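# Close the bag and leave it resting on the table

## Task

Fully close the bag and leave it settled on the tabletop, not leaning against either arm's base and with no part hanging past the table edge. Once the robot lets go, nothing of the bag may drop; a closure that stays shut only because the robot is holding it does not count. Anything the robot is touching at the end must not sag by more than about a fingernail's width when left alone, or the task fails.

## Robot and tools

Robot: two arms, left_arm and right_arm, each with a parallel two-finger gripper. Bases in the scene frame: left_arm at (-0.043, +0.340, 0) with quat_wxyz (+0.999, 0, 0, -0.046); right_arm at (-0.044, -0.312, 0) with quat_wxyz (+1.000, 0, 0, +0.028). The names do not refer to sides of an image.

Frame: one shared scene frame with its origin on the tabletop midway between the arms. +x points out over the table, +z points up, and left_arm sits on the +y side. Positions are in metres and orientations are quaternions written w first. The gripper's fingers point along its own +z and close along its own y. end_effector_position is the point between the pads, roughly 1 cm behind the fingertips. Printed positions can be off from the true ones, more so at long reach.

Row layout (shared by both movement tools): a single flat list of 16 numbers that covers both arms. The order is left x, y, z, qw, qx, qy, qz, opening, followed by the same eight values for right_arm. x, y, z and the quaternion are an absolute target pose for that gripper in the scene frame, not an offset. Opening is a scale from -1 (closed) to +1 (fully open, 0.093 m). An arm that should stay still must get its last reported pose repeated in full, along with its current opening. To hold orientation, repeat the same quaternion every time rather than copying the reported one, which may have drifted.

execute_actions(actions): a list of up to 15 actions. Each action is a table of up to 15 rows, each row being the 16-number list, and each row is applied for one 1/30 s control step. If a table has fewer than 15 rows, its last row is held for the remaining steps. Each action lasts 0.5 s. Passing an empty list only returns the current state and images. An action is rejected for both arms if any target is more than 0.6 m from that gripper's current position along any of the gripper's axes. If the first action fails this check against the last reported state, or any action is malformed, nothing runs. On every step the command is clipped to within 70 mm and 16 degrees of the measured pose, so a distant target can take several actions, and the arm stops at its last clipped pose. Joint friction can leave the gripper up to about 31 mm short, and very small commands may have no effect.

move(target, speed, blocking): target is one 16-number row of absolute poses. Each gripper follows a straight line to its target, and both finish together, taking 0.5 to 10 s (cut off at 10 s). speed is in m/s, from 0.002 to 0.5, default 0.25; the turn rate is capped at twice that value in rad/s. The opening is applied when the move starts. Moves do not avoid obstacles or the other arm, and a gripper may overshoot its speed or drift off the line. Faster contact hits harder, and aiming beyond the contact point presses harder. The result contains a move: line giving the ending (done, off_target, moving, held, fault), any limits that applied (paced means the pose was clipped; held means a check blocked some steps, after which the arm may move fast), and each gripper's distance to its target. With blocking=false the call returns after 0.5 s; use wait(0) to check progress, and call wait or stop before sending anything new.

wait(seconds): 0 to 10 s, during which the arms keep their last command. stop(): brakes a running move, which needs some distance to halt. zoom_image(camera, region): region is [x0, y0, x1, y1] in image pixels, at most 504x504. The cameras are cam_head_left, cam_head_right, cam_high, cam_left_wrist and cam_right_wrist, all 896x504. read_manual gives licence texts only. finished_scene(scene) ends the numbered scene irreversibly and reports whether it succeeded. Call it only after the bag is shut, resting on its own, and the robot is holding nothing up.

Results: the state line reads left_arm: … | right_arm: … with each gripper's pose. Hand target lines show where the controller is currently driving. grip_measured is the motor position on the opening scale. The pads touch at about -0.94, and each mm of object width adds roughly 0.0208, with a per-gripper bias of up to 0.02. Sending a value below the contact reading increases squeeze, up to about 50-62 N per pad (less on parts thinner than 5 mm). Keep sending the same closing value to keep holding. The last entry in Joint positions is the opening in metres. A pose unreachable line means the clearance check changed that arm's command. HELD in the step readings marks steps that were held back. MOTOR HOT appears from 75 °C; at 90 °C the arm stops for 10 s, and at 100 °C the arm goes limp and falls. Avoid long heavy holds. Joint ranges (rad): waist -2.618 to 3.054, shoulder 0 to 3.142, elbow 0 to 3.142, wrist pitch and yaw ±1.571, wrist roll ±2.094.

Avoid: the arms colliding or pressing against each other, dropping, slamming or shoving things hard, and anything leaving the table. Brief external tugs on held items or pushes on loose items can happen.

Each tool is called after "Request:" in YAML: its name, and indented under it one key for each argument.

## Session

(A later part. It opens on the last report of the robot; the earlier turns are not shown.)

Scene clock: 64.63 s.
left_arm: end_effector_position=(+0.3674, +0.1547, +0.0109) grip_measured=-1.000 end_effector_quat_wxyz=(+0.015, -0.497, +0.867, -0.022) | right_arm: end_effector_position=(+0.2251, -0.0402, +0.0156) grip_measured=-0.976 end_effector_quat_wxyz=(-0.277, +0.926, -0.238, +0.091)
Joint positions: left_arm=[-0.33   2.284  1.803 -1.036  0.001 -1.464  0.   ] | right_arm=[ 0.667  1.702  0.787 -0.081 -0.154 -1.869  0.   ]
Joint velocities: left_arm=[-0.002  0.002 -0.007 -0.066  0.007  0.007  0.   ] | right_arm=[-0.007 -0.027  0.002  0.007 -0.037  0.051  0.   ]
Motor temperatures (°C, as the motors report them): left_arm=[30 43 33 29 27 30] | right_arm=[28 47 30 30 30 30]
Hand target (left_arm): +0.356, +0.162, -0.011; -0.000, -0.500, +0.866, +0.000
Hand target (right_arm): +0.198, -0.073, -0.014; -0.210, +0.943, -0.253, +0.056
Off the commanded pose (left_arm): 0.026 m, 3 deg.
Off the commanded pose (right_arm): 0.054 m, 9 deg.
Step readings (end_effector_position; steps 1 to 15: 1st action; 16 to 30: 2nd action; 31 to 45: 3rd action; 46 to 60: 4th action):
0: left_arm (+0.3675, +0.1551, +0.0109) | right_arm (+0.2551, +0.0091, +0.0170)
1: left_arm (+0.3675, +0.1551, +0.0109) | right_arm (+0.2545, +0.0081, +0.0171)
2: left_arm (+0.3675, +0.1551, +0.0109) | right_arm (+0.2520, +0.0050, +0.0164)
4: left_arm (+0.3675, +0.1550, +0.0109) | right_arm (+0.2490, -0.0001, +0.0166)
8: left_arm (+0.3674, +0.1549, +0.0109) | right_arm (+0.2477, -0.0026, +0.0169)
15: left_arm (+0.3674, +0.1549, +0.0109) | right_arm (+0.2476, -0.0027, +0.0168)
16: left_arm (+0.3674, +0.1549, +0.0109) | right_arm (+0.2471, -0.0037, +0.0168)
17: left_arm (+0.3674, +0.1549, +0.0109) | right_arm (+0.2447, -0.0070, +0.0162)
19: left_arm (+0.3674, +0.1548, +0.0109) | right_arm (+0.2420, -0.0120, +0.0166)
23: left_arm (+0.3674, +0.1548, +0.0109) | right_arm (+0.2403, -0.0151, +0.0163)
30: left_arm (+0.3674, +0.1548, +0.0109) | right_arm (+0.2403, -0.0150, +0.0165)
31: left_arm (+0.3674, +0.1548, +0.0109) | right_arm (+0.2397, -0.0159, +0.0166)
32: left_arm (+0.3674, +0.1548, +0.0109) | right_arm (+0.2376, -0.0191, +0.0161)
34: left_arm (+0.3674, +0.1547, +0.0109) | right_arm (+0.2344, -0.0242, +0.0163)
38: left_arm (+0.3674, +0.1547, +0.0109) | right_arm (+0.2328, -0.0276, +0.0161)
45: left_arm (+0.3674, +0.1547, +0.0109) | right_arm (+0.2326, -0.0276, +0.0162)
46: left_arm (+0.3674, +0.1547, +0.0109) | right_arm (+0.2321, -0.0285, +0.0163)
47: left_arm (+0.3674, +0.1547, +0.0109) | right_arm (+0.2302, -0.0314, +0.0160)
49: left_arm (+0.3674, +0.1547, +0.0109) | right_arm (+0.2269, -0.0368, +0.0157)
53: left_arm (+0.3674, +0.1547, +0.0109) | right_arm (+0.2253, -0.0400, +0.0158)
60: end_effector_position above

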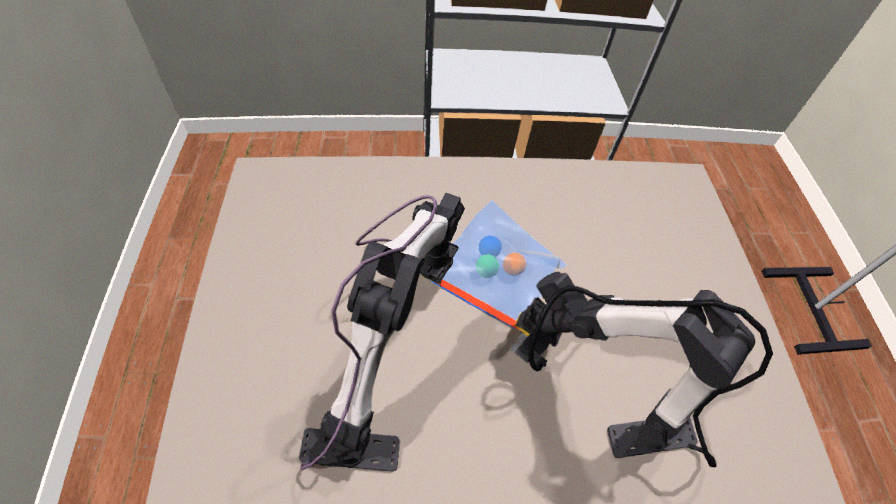

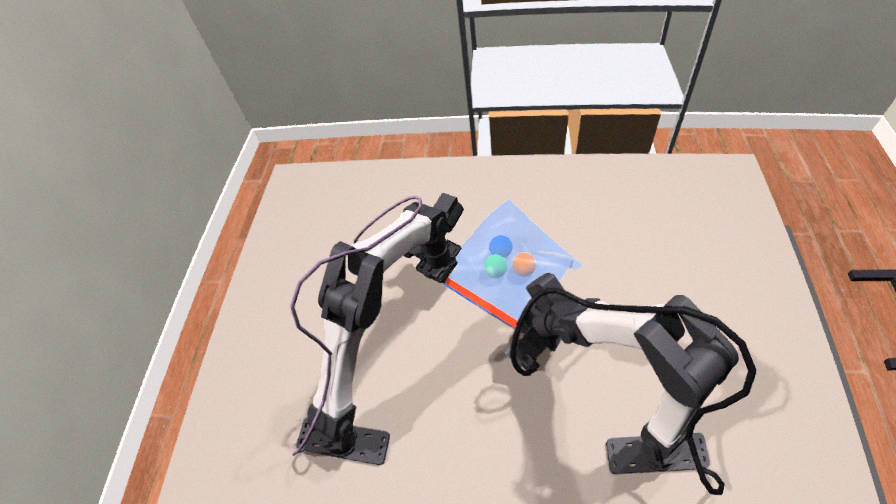

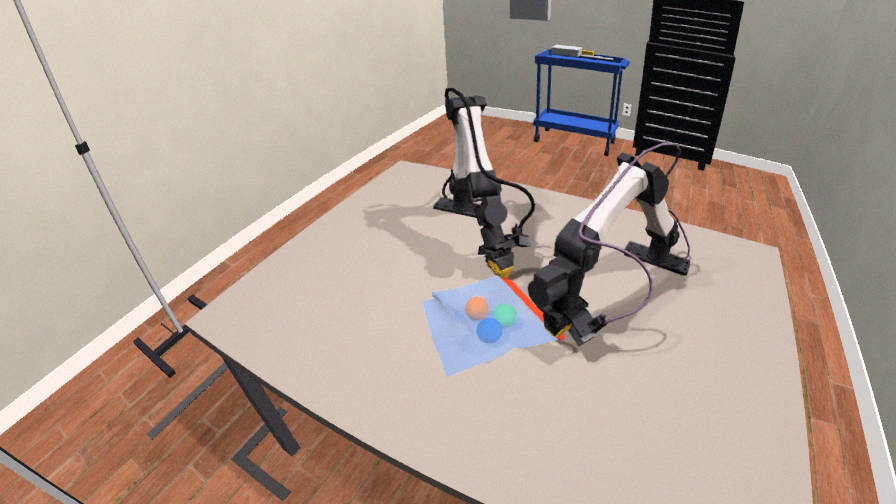

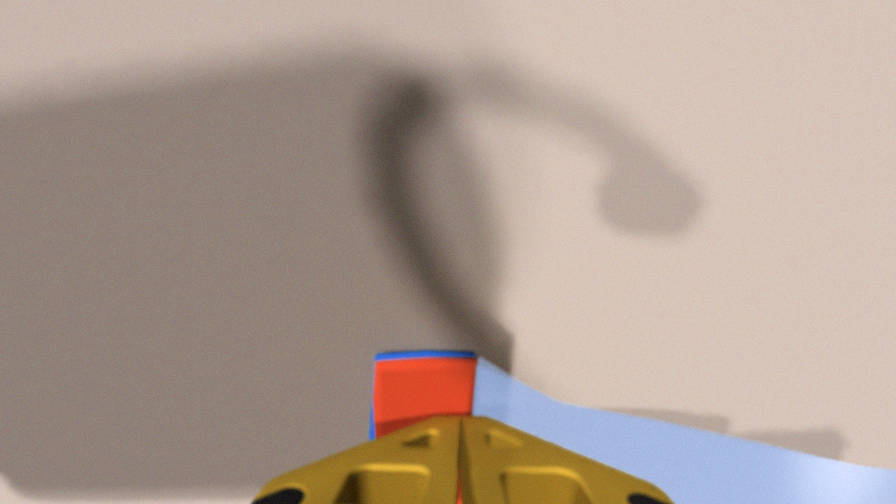

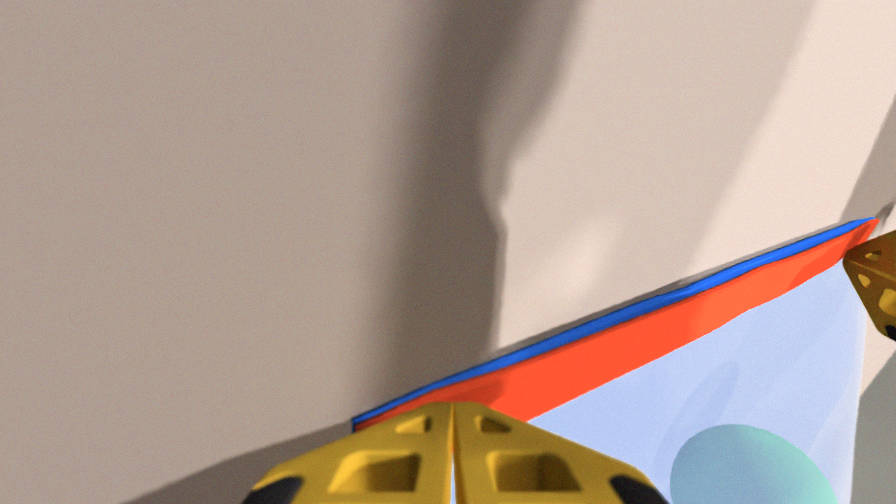

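Request:
execute_actions:
  actions:
    - [[0.357,0.162,-0.012,0,-0.5,0.866,0,-1, 0.205, -0.066, -0.015, 0.209, -0.943, 0.253, -0.056, -1],[0.357,0.162,-0.012,0,-0.5,0.866,0,-1, 0.209, -0.062, -0.015, 0.209, -0.943, 0.253, -0.056, -1],[0.357,0.162,-0.012,0,-0.5,0.866,0,-1, 0.212, -0.059, -0.015, 0.209, -0.943, 0.253, -0.056, -1],[0.36,0.16,0.0,0,-0.5,0.866,0,-1, 0.212, -0.059, -0.015, 0.209, -0.943, 0.253, -0.056, -1],[0.362,0.158,0.012,0,-0.5,0.866,0,-1, 0.212, -0.059, -0.015, 0.209, -0.943, 0.253, -0.056, -1],[0.364,0.157,0.022,0,-0.5,0.866,0,-1, 0.212, -0.059, -0.015, 0.209, -0.943, 0.253, -0.056, -1],[0.364,0.157,0.032,0,-0.5,0.866,0,-1, 0.212, -0.059, -0.015, 0.209, -0.943, 0.253, -0.056, -1],[0.364,0.157,0.042,0,-0.5,0.866,0,-1, 0.212, -0.059, -0.015, 0.209, -0.943, 0.253, -0.056, -1],[0.364,0.157,0.052,0,-0.5,0.866,0,-1, 0.212, -0.059, -0.015, 0.209, -0.943, 0.253, -0.056, -1],[0.364,0.157,0.06,0,-0.5,0.866,0,-1, 0.212, -0.059, -0.015, 0.209, -0.943, 0.253, -0.056, -1]]
    - [[0.364,0.157,0.07,0,-0.5,0.866,0,-1, 0.212, -0.059, -0.015, 0.209, -0.943, 0.253, -0.056, -1]]

Scene clock: 70.10 s.
left_arm: end_effector_position=(+0.3626, +0.1568, +0.0675) grip_measured=-1.000 end_effector_quat_wxyz=(+0.000, -0.497, +0.868, -0.001) | right_arm: end_effector_position=(+0.2262, -0.0389, +0.0157) grip_measured=-0.976 end_effector_quat_wxyz=(-0.272, +0.928, -0.239, +0.087)
Joint positions: left_arm=[-0.33   2.283  2.03  -1.316  0.001 -1.464  0.   ] | right_arm=[ 0.667  1.712  0.808 -0.105 -0.155 -1.87   0.   ]
Joint velocities: left_arm=[-0.007 -0.012  0.007 -0.022 -0.007 -0.081  0.   ] | right_arm=[-0.002  0.012 -0.007  0.037  0.007 -0.037  0.   ]
Motor temperatures (°C, as the motors report them): left_arm=[30 43 34 29 27 30] | right_arm=[28 46 30 30 30 30]
Hand target (left_arm): +0.364, +0.157, +0.070; +0.000, -0.500, +0.866, -0.000
Hand target (right_arm): +0.211, -0.059, -0.013; -0.211, +0.943, -0.253, +0.056
Off the commanded pose (left_arm): 0.003 m, 0 deg.
Off the commanded pose (right_arm): 0.039 m, 8 deg.
Step readings (end_effector_position; steps 1 to 15: 1st action; 16 to 30: 2nd action):
0: left_arm (+0.3674, +0.1547, +0.0109) | right_arm (+0.2250, -0.0401, +0.0157)
1: left_arm (+0.3674, +0.1547, +0.0109) | right_arm (+0.2250, -0.0401, +0.0157)
2: left_arm (+0.3674, +0.1547, +0.0109) | right_arm (+0.2250, -0.0401, +0.0157)
4: left_arm (+0.3670, +0.1549, +0.0108) | right_arm (+0.2262, -0.0391, +0.0158)
8: left_arm (+0.3673, +0.1547, +0.0237) | right_arm (+0.2263, -0.0388, +0.0156)
15: left_arm (+0.3752, +0.1512, +0.0598) | right_arm (+0.2262, -0.0389, +0.0157)
16: left_arm (+0.3740, +0.1517, +0.0618) | right_arm (+0.2261, -0.0390, +0.0156)
17: left_arm (+0.3722, +0.1525, +0.0632) | right_arm (+0.2261, -0.0390, +0.0156)
19: left_arm (+0.3697, +0.1537, +0.0661) | right_arm (+0.2262, -0.0389, +0.0157)
23: left_arm (+0.3660, +0.1553, +0.0676) | right_arm (+0.2262, -0.0389, +0.0157)
30: end_effector_position above

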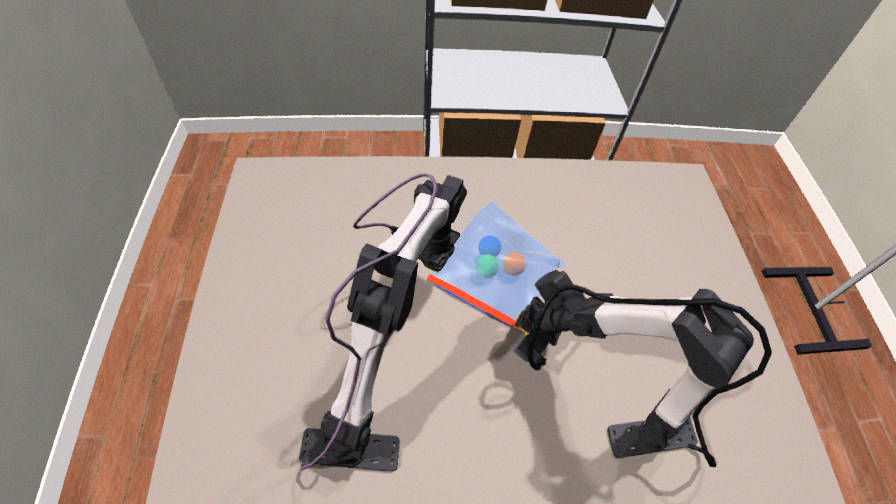

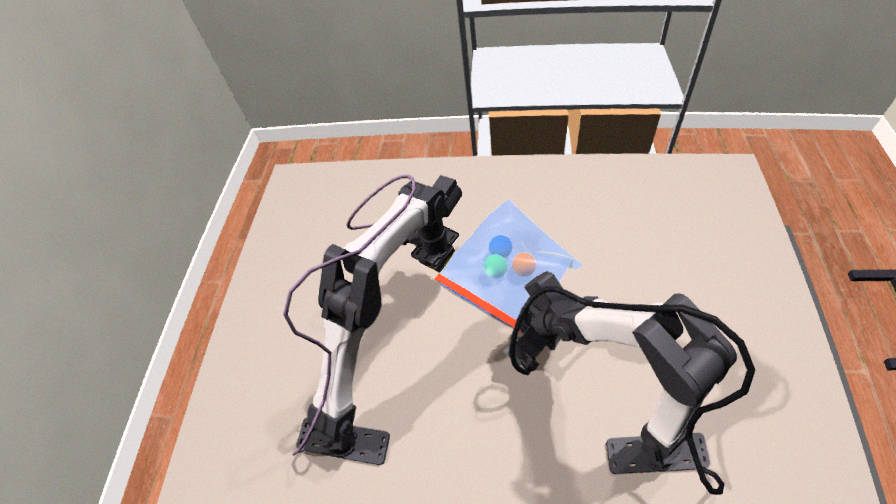

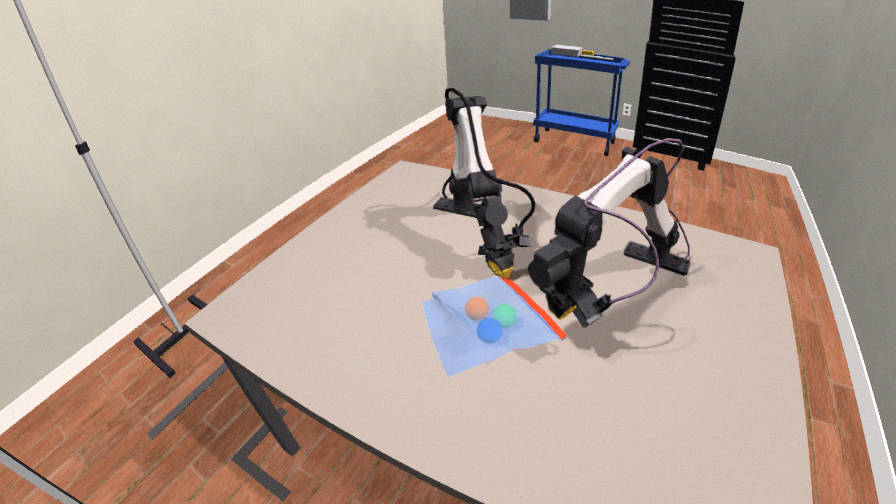

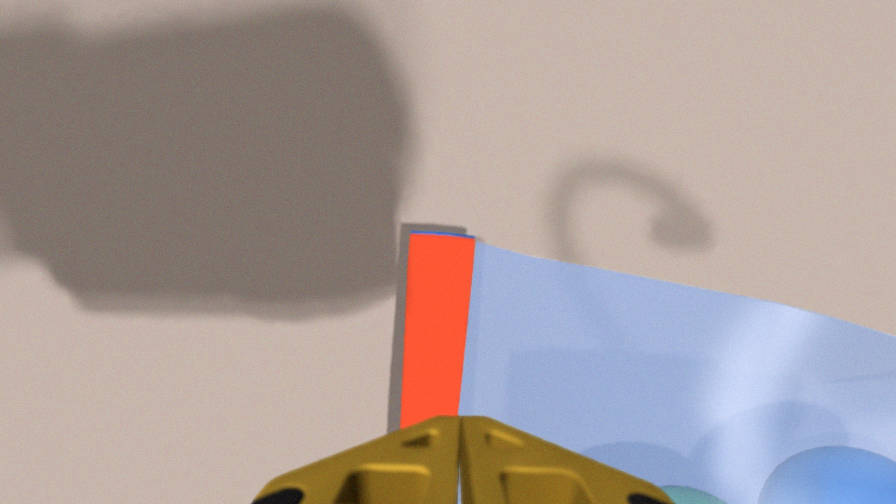

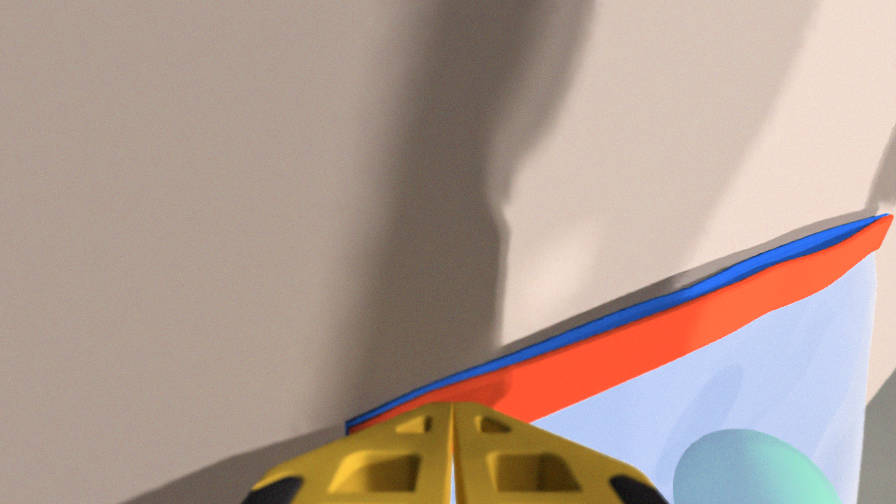

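Request:
zoom_image:
  camera: "cam_head_left"
  region: [415, 250, 555, 350]

Request:
zoom_image:
  camera: "cam_right_wrist"
  region: [440, 180, 896, 440]

Region (415, 250, 555, 350) of cam_head_left's 896x504 image, scaled by 3.600, with more detail than that image has; it fills the top 360 rows of this view, and the rest is white.

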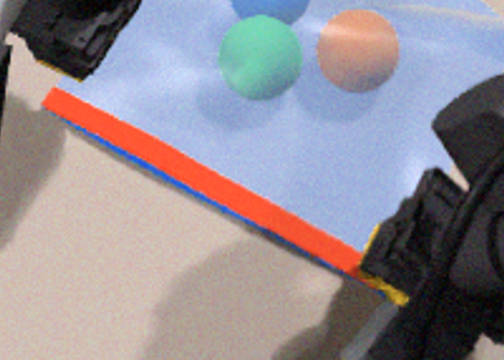

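Region (440, 180, 896, 440) of cam_right_wrist's 896x504 image, scaled by 1.105, with more detail than that image has; it fills the top 287 rows of this view, and the rest is white.

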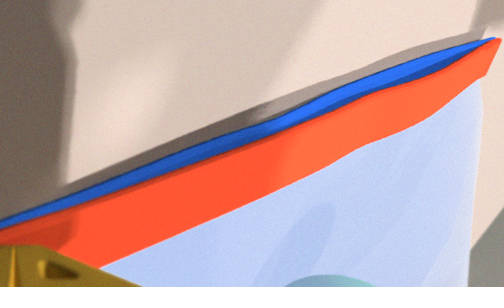

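Request:
move:
  target: [0.255, 0.007, 0.045, -0.137, -0.471, 0.868, -0.075, -1, 0.212, -0.059, -0.015, 0.209, -0.943, 0.253, -0.056, -1]
  speed: 0.2

Scene clock: 74.37 s.
left_arm: end_effector_position=(+0.2603, +0.0050, +0.0475) grip_measured=-1.000 end_effector_quat_wxyz=(-0.126, -0.466, +0.872, -0.078) | right_arm: end_effector_position=(+0.2262, -0.0386, +0.0159) grip_measured=-0.976 end_effector_quat_wxyz=(-0.273, +0.928, -0.239, +0.087)
Joint positions: left_arm=[-0.634  2.249  1.863 -1.125  0.291 -1.717  0.   ] | right_arm=[ 0.667  1.712  0.808 -0.104 -0.156 -1.87   0.   ]
Joint velocities: left_arm=[-0.022  0.002 -0.007 -0.022 -0.007  0.007  0.   ] | right_arm=[-0.002  0.007 -0.007 -0.007 -0.022 -0.007  0.   ]
Motor temperatures (°C, as the motors report them): left_arm=[30 44 34 29 27 30] | right_arm=[28 45 31 30 30 30]
Hand target (left_arm): +0.256, +0.008, +0.044; -0.133, -0.471, +0.869, -0.075
Hand target (right_arm): +0.211, -0.059, -0.013; -0.211, +0.943, -0.253, +0.056
Off the commanded pose (left_arm): 0.006 m, 1 deg.
Off the commanded pose (right_arm): 0.040 m, 8 deg.
move: off_target (right_arm)

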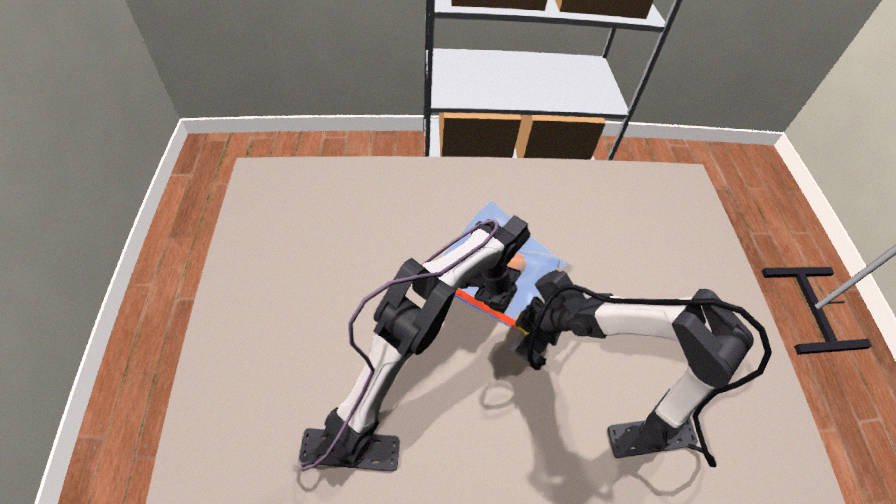

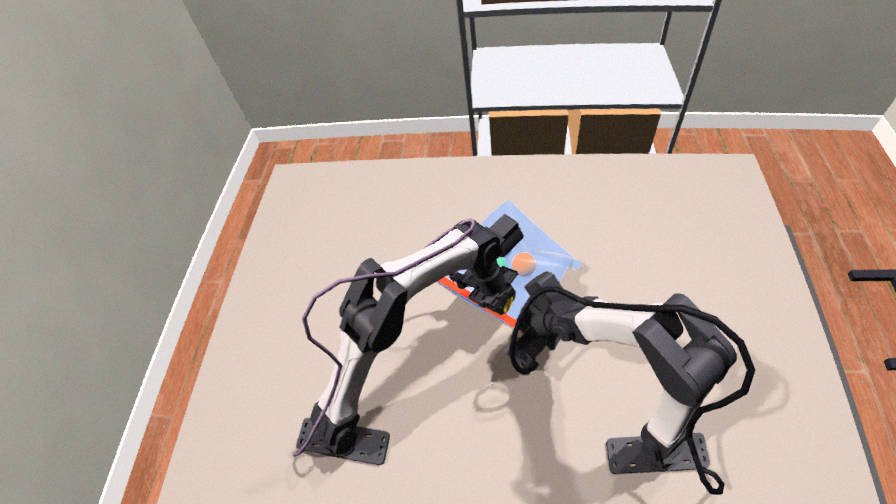

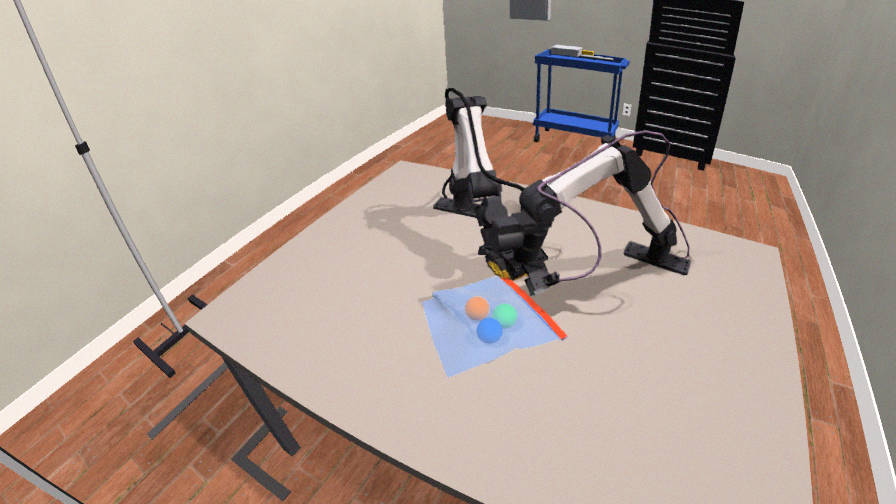

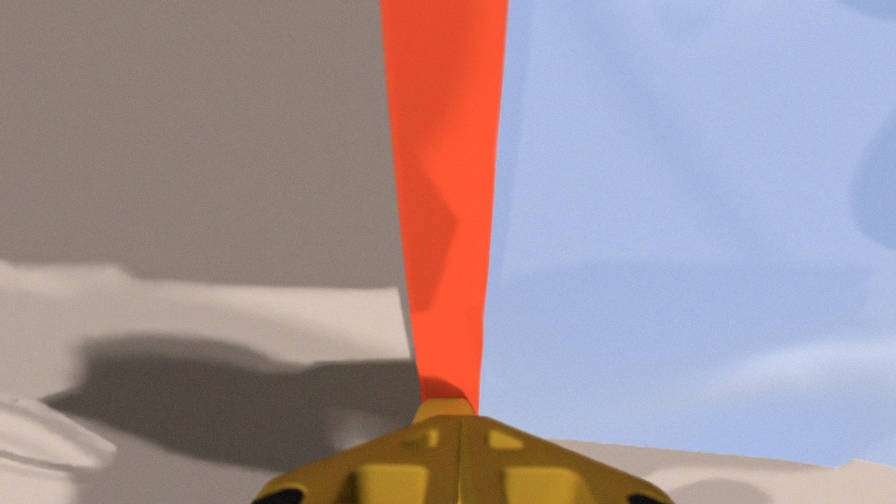

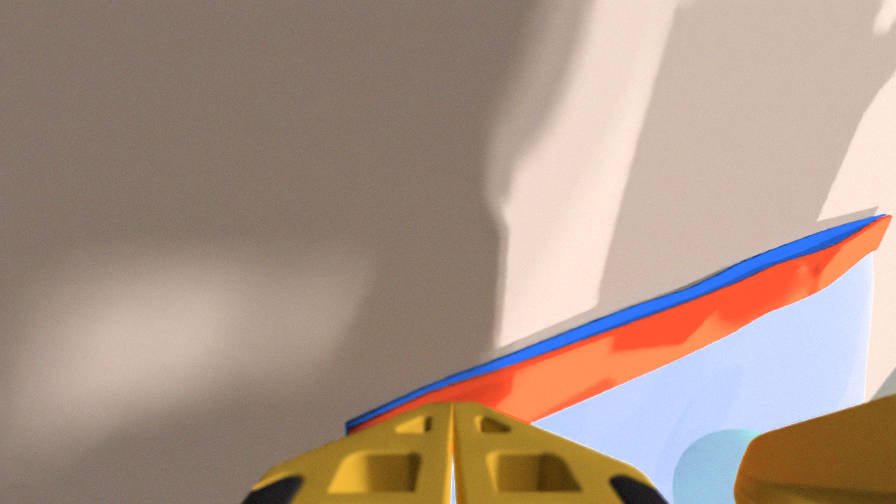

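Request:
move:
  target: [0.2414, -0.0006, -0.012, -0.137, -0.471, 0.868, -0.075, -1, 0.212, -0.059, -0.018, 0.209, -0.943, 0.253, -0.056, -1]
  speed: 0.07

Scene clock: 77.50 s.
left_arm: end_effector_position=(+0.2519, -0.0016, +0.0109) grip_measured=-1.000 end_effector_quat_wxyz=(-0.129, -0.470, +0.868, -0.091) | right_arm: end_effector_position=(+0.2265, -0.0382, +0.0154) grip_measured=-0.976 end_effector_quat_wxyz=(-0.273, +0.928, -0.238, +0.087)
Joint positions: left_arm=[-0.653  2.249  1.709 -0.938  0.304 -1.753  0.   ] | right_arm=[ 0.667  1.715  0.808 -0.101 -0.157 -1.87   0.   ]
Joint velocities: left_arm=[-0.007  0.017 -0.012 -0.051 -0.037  0.007  0.   ] | right_arm=[-0.007  0.012 -0.022 -0.007 -0.022  0.037  0.   ]
Motor temperatures (°C, as the motors report them): left_arm=[30 45 34 29 27 30] | right_arm=[28 44 31 30 30 30]
Hand target (left_arm): +0.240, +0.001, -0.011; -0.137, -0.471, +0.868, -0.074
Hand target (right_arm): +0.211, -0.060, -0.015; -0.210, +0.943, -0.253, +0.056
Off the commanded pose (left_arm): 0.025 m, 2 deg.
Off the commanded pose (right_arm): 0.042 m, 9 deg.
move: off_target (left_arm, right_arm)

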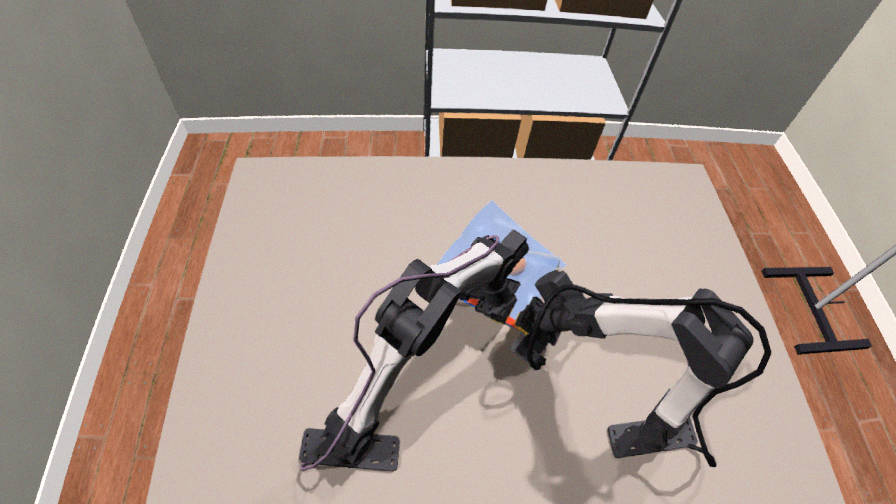

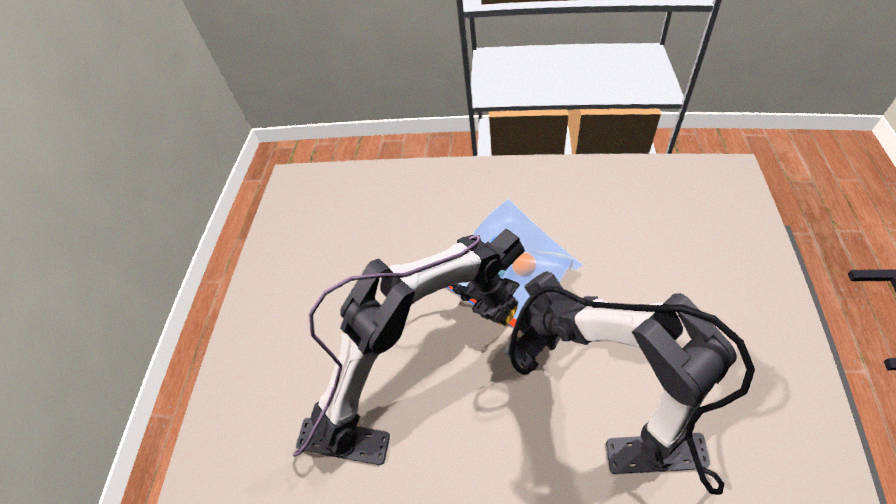

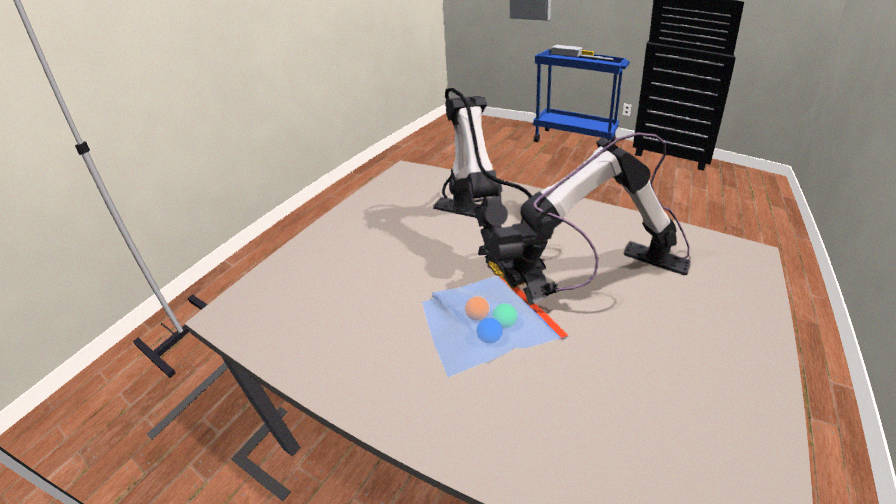

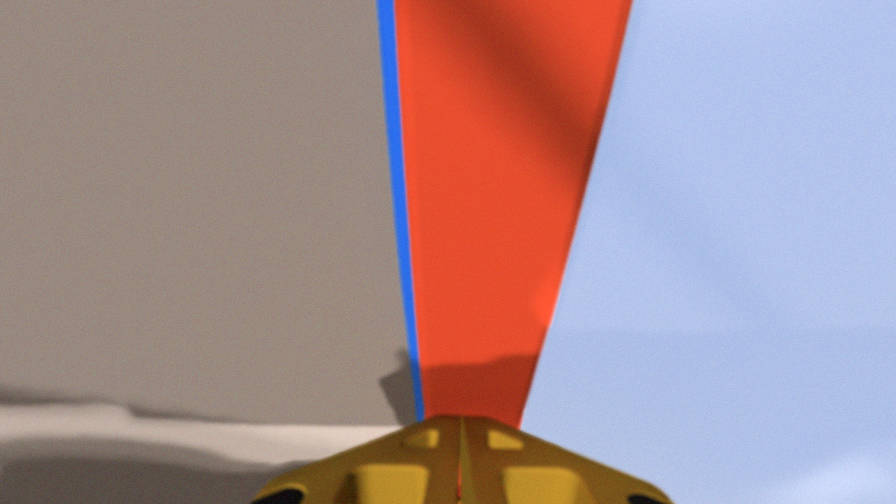

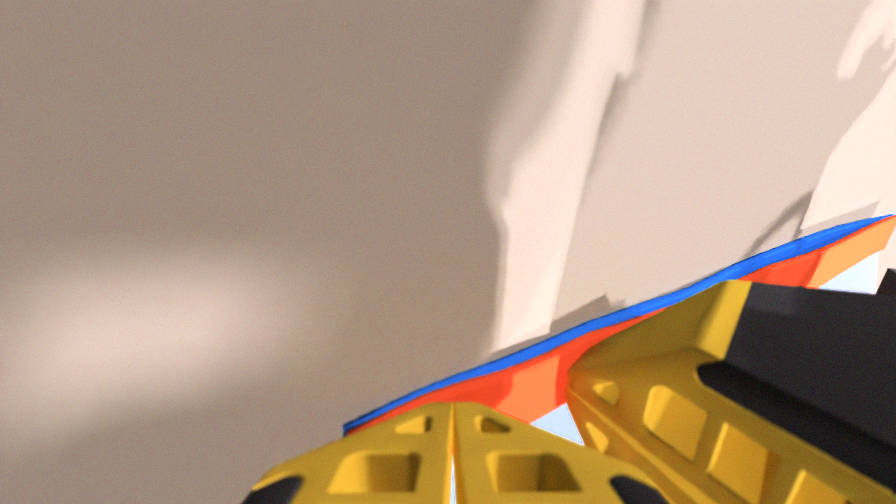

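Request:
execute_actions:
  actions:
    - [[0.2441,0.0,-0.012,-0.137,-0.471,0.868,-0.075,-1,0.212,-0.059,-0.018,0.209,-0.943,0.253,-0.056,-1],[0.2452,0.0016,-0.012,-0.137,-0.471,0.868,-0.075,-1,0.212,-0.059,-0.018,0.209,-0.943,0.253,-0.056,-1],[0.2463,0.0033,-0.012,-0.137,-0.471,0.868,-0.075,-1,0.212,-0.059,-0.018,0.209,-0.943,0.253,-0.056,-1],[0.2474,0.005,-0.012,-0.137,-0.471,0.868,-0.075,-1,0.212,-0.059,-0.018,0.209,-0.943,0.253,-0.056,-1],[0.2486,0.0066,-0.012,-0.137,-0.471,0.868,-0.075,-1,0.212,-0.059,-0.018,0.209,-0.943,0.253,-0.056,-1],[0.2497,0.0083,-0.012,-0.137,-0.471,0.868,-0.075,-1,0.212,-0.059,-0.018,0.209,-0.943,0.253,-0.056,-1],[0.2508,0.0099,-0.012,-0.137,-0.471,0.868,-0.075,-1,0.212,-0.059,-0.018,0.209,-0.943,0.253,-0.056,-1],[0.2519,0.0116,-0.012,-0.137,-0.471,0.868,-0.075,-1,0.212,-0.059,-0.018,0.209,-0.943,0.253,-0.056,-1],[0.253,0.0133,-0.012,-0.137,-0.471,0.868,-0.075,-1,0.212,-0.059,-0.018,0.209,-0.943,0.253,-0.056,-1],[0.2541,0.0149,-0.012,-0.137,-0.471,0.868,-0.075,-1,0.212,-0.059,-0.018,0.209,-0.943,0.253,-0.056,-1]]
    - [[0.2552,0.0166,-0.012,-0.137,-0.471,0.868,-0.075,-1,0.212,-0.059,-0.018,0.209,-0.943,0.253,-0.056,-1],[0.2563,0.0183,-0.012,-0.137,-0.471,0.868,-0.075,-1,0.212,-0.059,-0.018,0.209,-0.943,0.253,-0.056,-1],[0.2574,0.0199,-0.012,-0.137,-0.471,0.868,-0.075,-1,0.212,-0.059,-0.018,0.209,-0.943,0.253,-0.056,-1],[0.2585,0.0216,-0.012,-0.137,-0.471,0.868,-0.075,-1,0.212,-0.059,-0.018,0.209,-0.943,0.253,-0.056,-1],[0.2597,0.0233,-0.012,-0.137,-0.471,0.868,-0.075,-1,0.212,-0.059,-0.018,0.209,-0.943,0.253,-0.056,-1],[0.2608,0.0249,-0.012,-0.137,-0.471,0.868,-0.075,-1,0.212,-0.059,-0.018,0.209,-0.943,0.253,-0.056,-1],[0.2619,0.0266,-0.012,-0.137,-0.471,0.868,-0.075,-1,0.212,-0.059,-0.018,0.209,-0.943,0.253,-0.056,-1],[0.263,0.0283,-0.012,-0.137,-0.471,0.868,-0.075,-1,0.212,-0.059,-0.018,0.209,-0.943,0.253,-0.056,-1]]
    - [[0.2641,0.0299,-0.012,-0.137,-0.471,0.868,-0.075,-1,0.212,-0.059,-0.018,0.209,-0.943,0.253,-0.056,-1],[0.2652,0.0316,-0.012,-0.137,-0.471,0.868,-0.075,-1,0.212,-0.059,-0.018,0.209,-0.943,0.253,-0.056,-1],[0.2663,0.0332,-0.012,-0.137,-0.471,0.868,-0.075,-1,0.212,-0.059,-0.018,0.209,-0.943,0.253,-0.056,-1],[0.2674,0.0349,-0.012,-0.137,-0.471,0.868,-0.075,-1,0.212,-0.059,-0.018,0.209,-0.943,0.253,-0.056,-1],[0.2685,0.0366,-0.012,-0.137,-0.471,0.868,-0.075,-1,0.212,-0.059,-0.018,0.209,-0.943,0.253,-0.056,-1],[0.2696,0.0382,-0.012,-0.137,-0.471,0.868,-0.075,-1,0.212,-0.059,-0.018,0.209,-0.943,0.253,-0.056,-1],[0.2708,0.0399,-0.012,-0.137,-0.471,0.868,-0.075,-1,0.212,-0.059,-0.018,0.209,-0.943,0.253,-0.056,-1],[0.2719,0.0416,-0.012,-0.137,-0.471,0.868,-0.075,-1,0.212,-0.059,-0.018,0.209,-0.943,0.253,-0.056,-1]]

Scene clock: 91.90 s.
left_arm: end_effector_position=(+0.2826, +0.0260, +0.0126) grip_measured=-1.000 end_effector_quat_wxyz=(-0.133, -0.466, +0.867, -0.112) | right_arm: end_effector_position=(+0.2265, -0.0382, +0.0154) grip_measured=-0.976 end_effector_quat_wxyz=(-0.273, +0.928, -0.238, +0.087)
Joint positions: left_arm=[-0.55   2.249  1.709 -0.935  0.336 -1.646  0.   ] | right_arm=[ 0.667  1.715  0.808 -0.101 -0.157 -1.87   0.   ]
Joint velocities: left_arm=[ 0.007 -0.017 -0.012  0.022  0.007  0.022  0.   ] | right_arm=[-0.007 -0.017 -0.002 -0.007  0.007  0.037  0.   ]
Motor temperatures (°C, as the motors report them): left_arm=[30 46 34 30 27 30] | right_arm=[28 40 32 30 30 30]
Hand target (left_arm): +0.271, +0.042, -0.010; -0.138, -0.471, +0.868, -0.075
Hand target (right_arm): +0.211, -0.060, -0.015; -0.211, +0.943, -0.253, +0.056
Off the commanded pose (left_arm): 0.031 m, 4 deg.
Off the commanded pose (right_arm): 0.042 m, 9 deg.
Step readings (end_effector_position; steps 1 to 15: 1st action; 16 to 30: 2nd action; 31 to 45: 3rd action):
0: left_arm (+0.2519, -0.0016, +0.0109) | right_arm (+0.2265, -0.0382, +0.0154)
1: left_arm (+0.2519, -0.0016, +0.0109) | right_arm (+0.2265, -0.0382, +0.0154)
2: left_arm (+0.2519, -0.0017, +0.0109) | right_arm (+0.2265, -0.0382, +0.0154)
4: left_arm (+0.2521, -0.0015, +0.0109) | right_arm (+0.2265, -0.0382, +0.0154)
8: left_arm (+0.2538, -0.0002, +0.0115) | right_arm (+0.2265, -0.0382, +0.0154)
15: left_arm (+0.2556, +0.0010, +0.0124) | right_arm (+0.2265, -0.0382, +0.0154)
16: left_arm (+0.2556, +0.0010, +0.0124) | right_arm (+0.2265, -0.0382, +0.0154)
17: left_arm (+0.2558, +0.0012, +0.0124) | right_arm (+0.2265, -0.0382, +0.0154)
19: left_arm (+0.2570, +0.0021, +0.0125) | right_arm (+0.2265, -0.0382, +0.0154)
23: left_arm (+0.2639, +0.0080, +0.0126) | right_arm (+0.2265, -0.0382, +0.0154)
30: left_arm (+0.2701, +0.0135, +0.0126) | right_arm (+0.2265, -0.0382, +0.0154)
31: left_arm (+0.2701, +0.0135, +0.0126) | right_arm (+0.2265, -0.0382, +0.0154)
32: left_arm (+0.2704, +0.0138, +0.0126) | right_arm (+0.2265, -0.0382, +0.0154)
34: left_arm (+0.2712, +0.0146, +0.0126) | right_arm (+0.2265, -0.0382, +0.0154)
38: left_arm (+0.2765, +0.0198, +0.0126) | right_arm (+0.2265, -0.0382, +0.0154)
45: end_effector_position above

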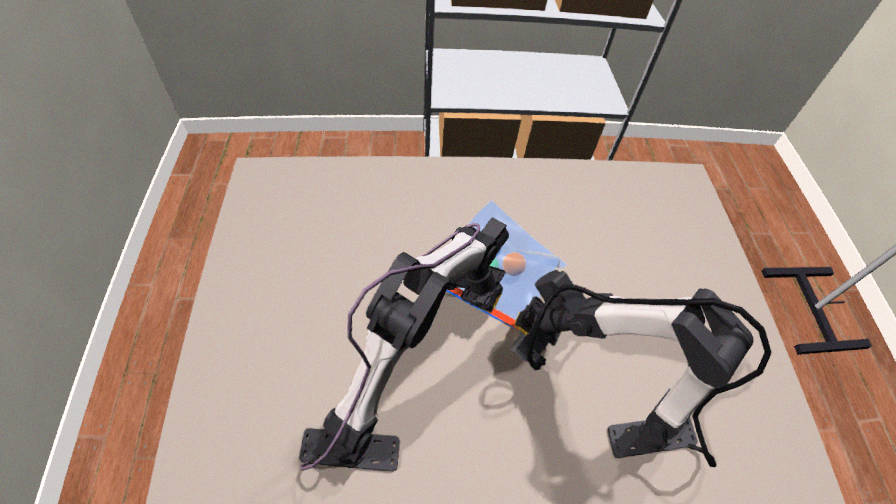

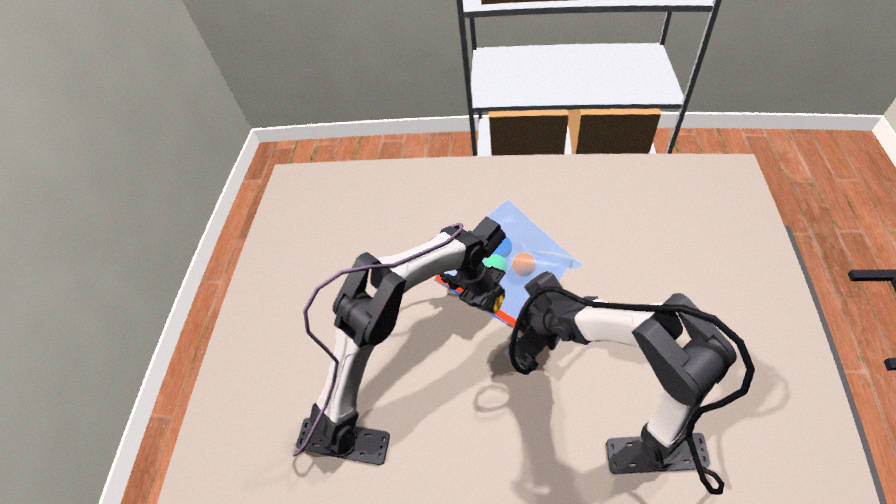

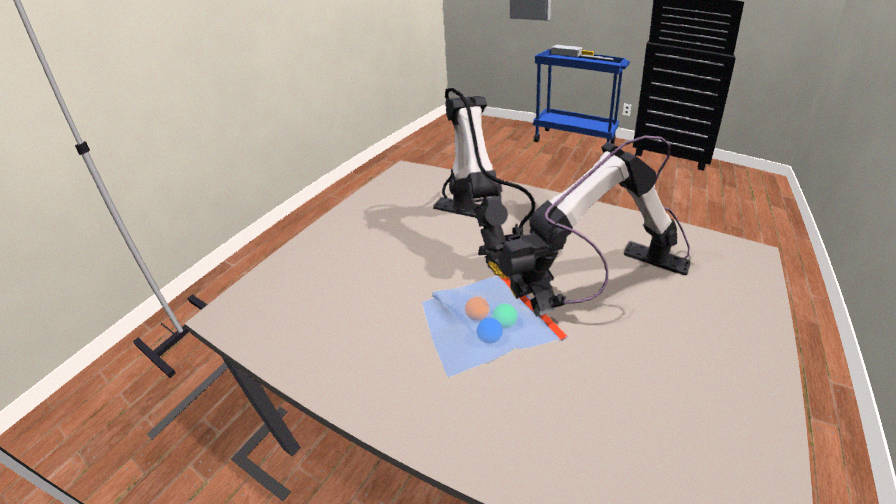

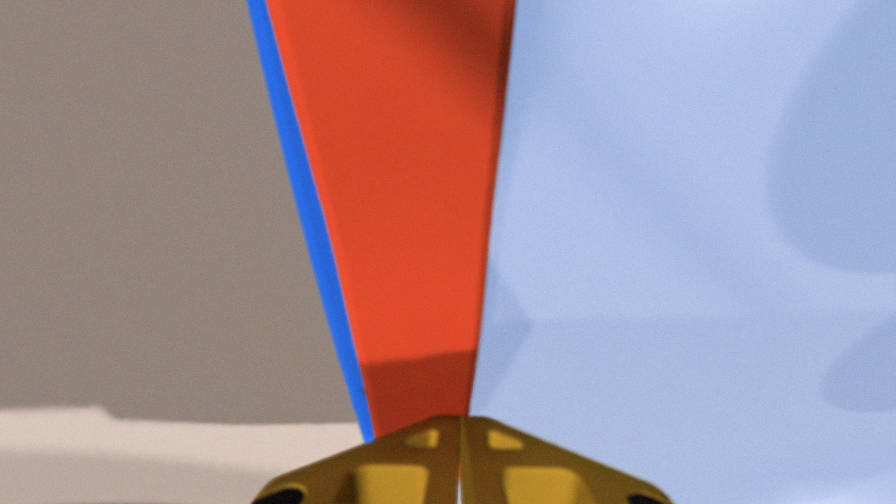

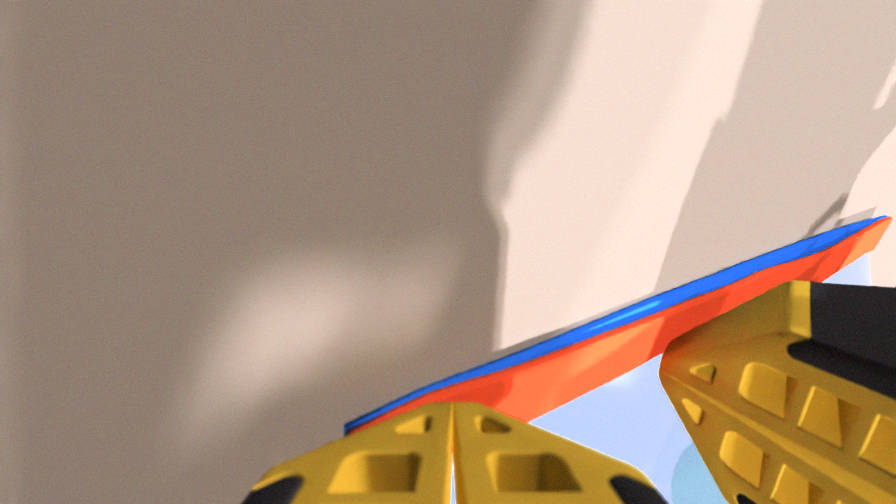

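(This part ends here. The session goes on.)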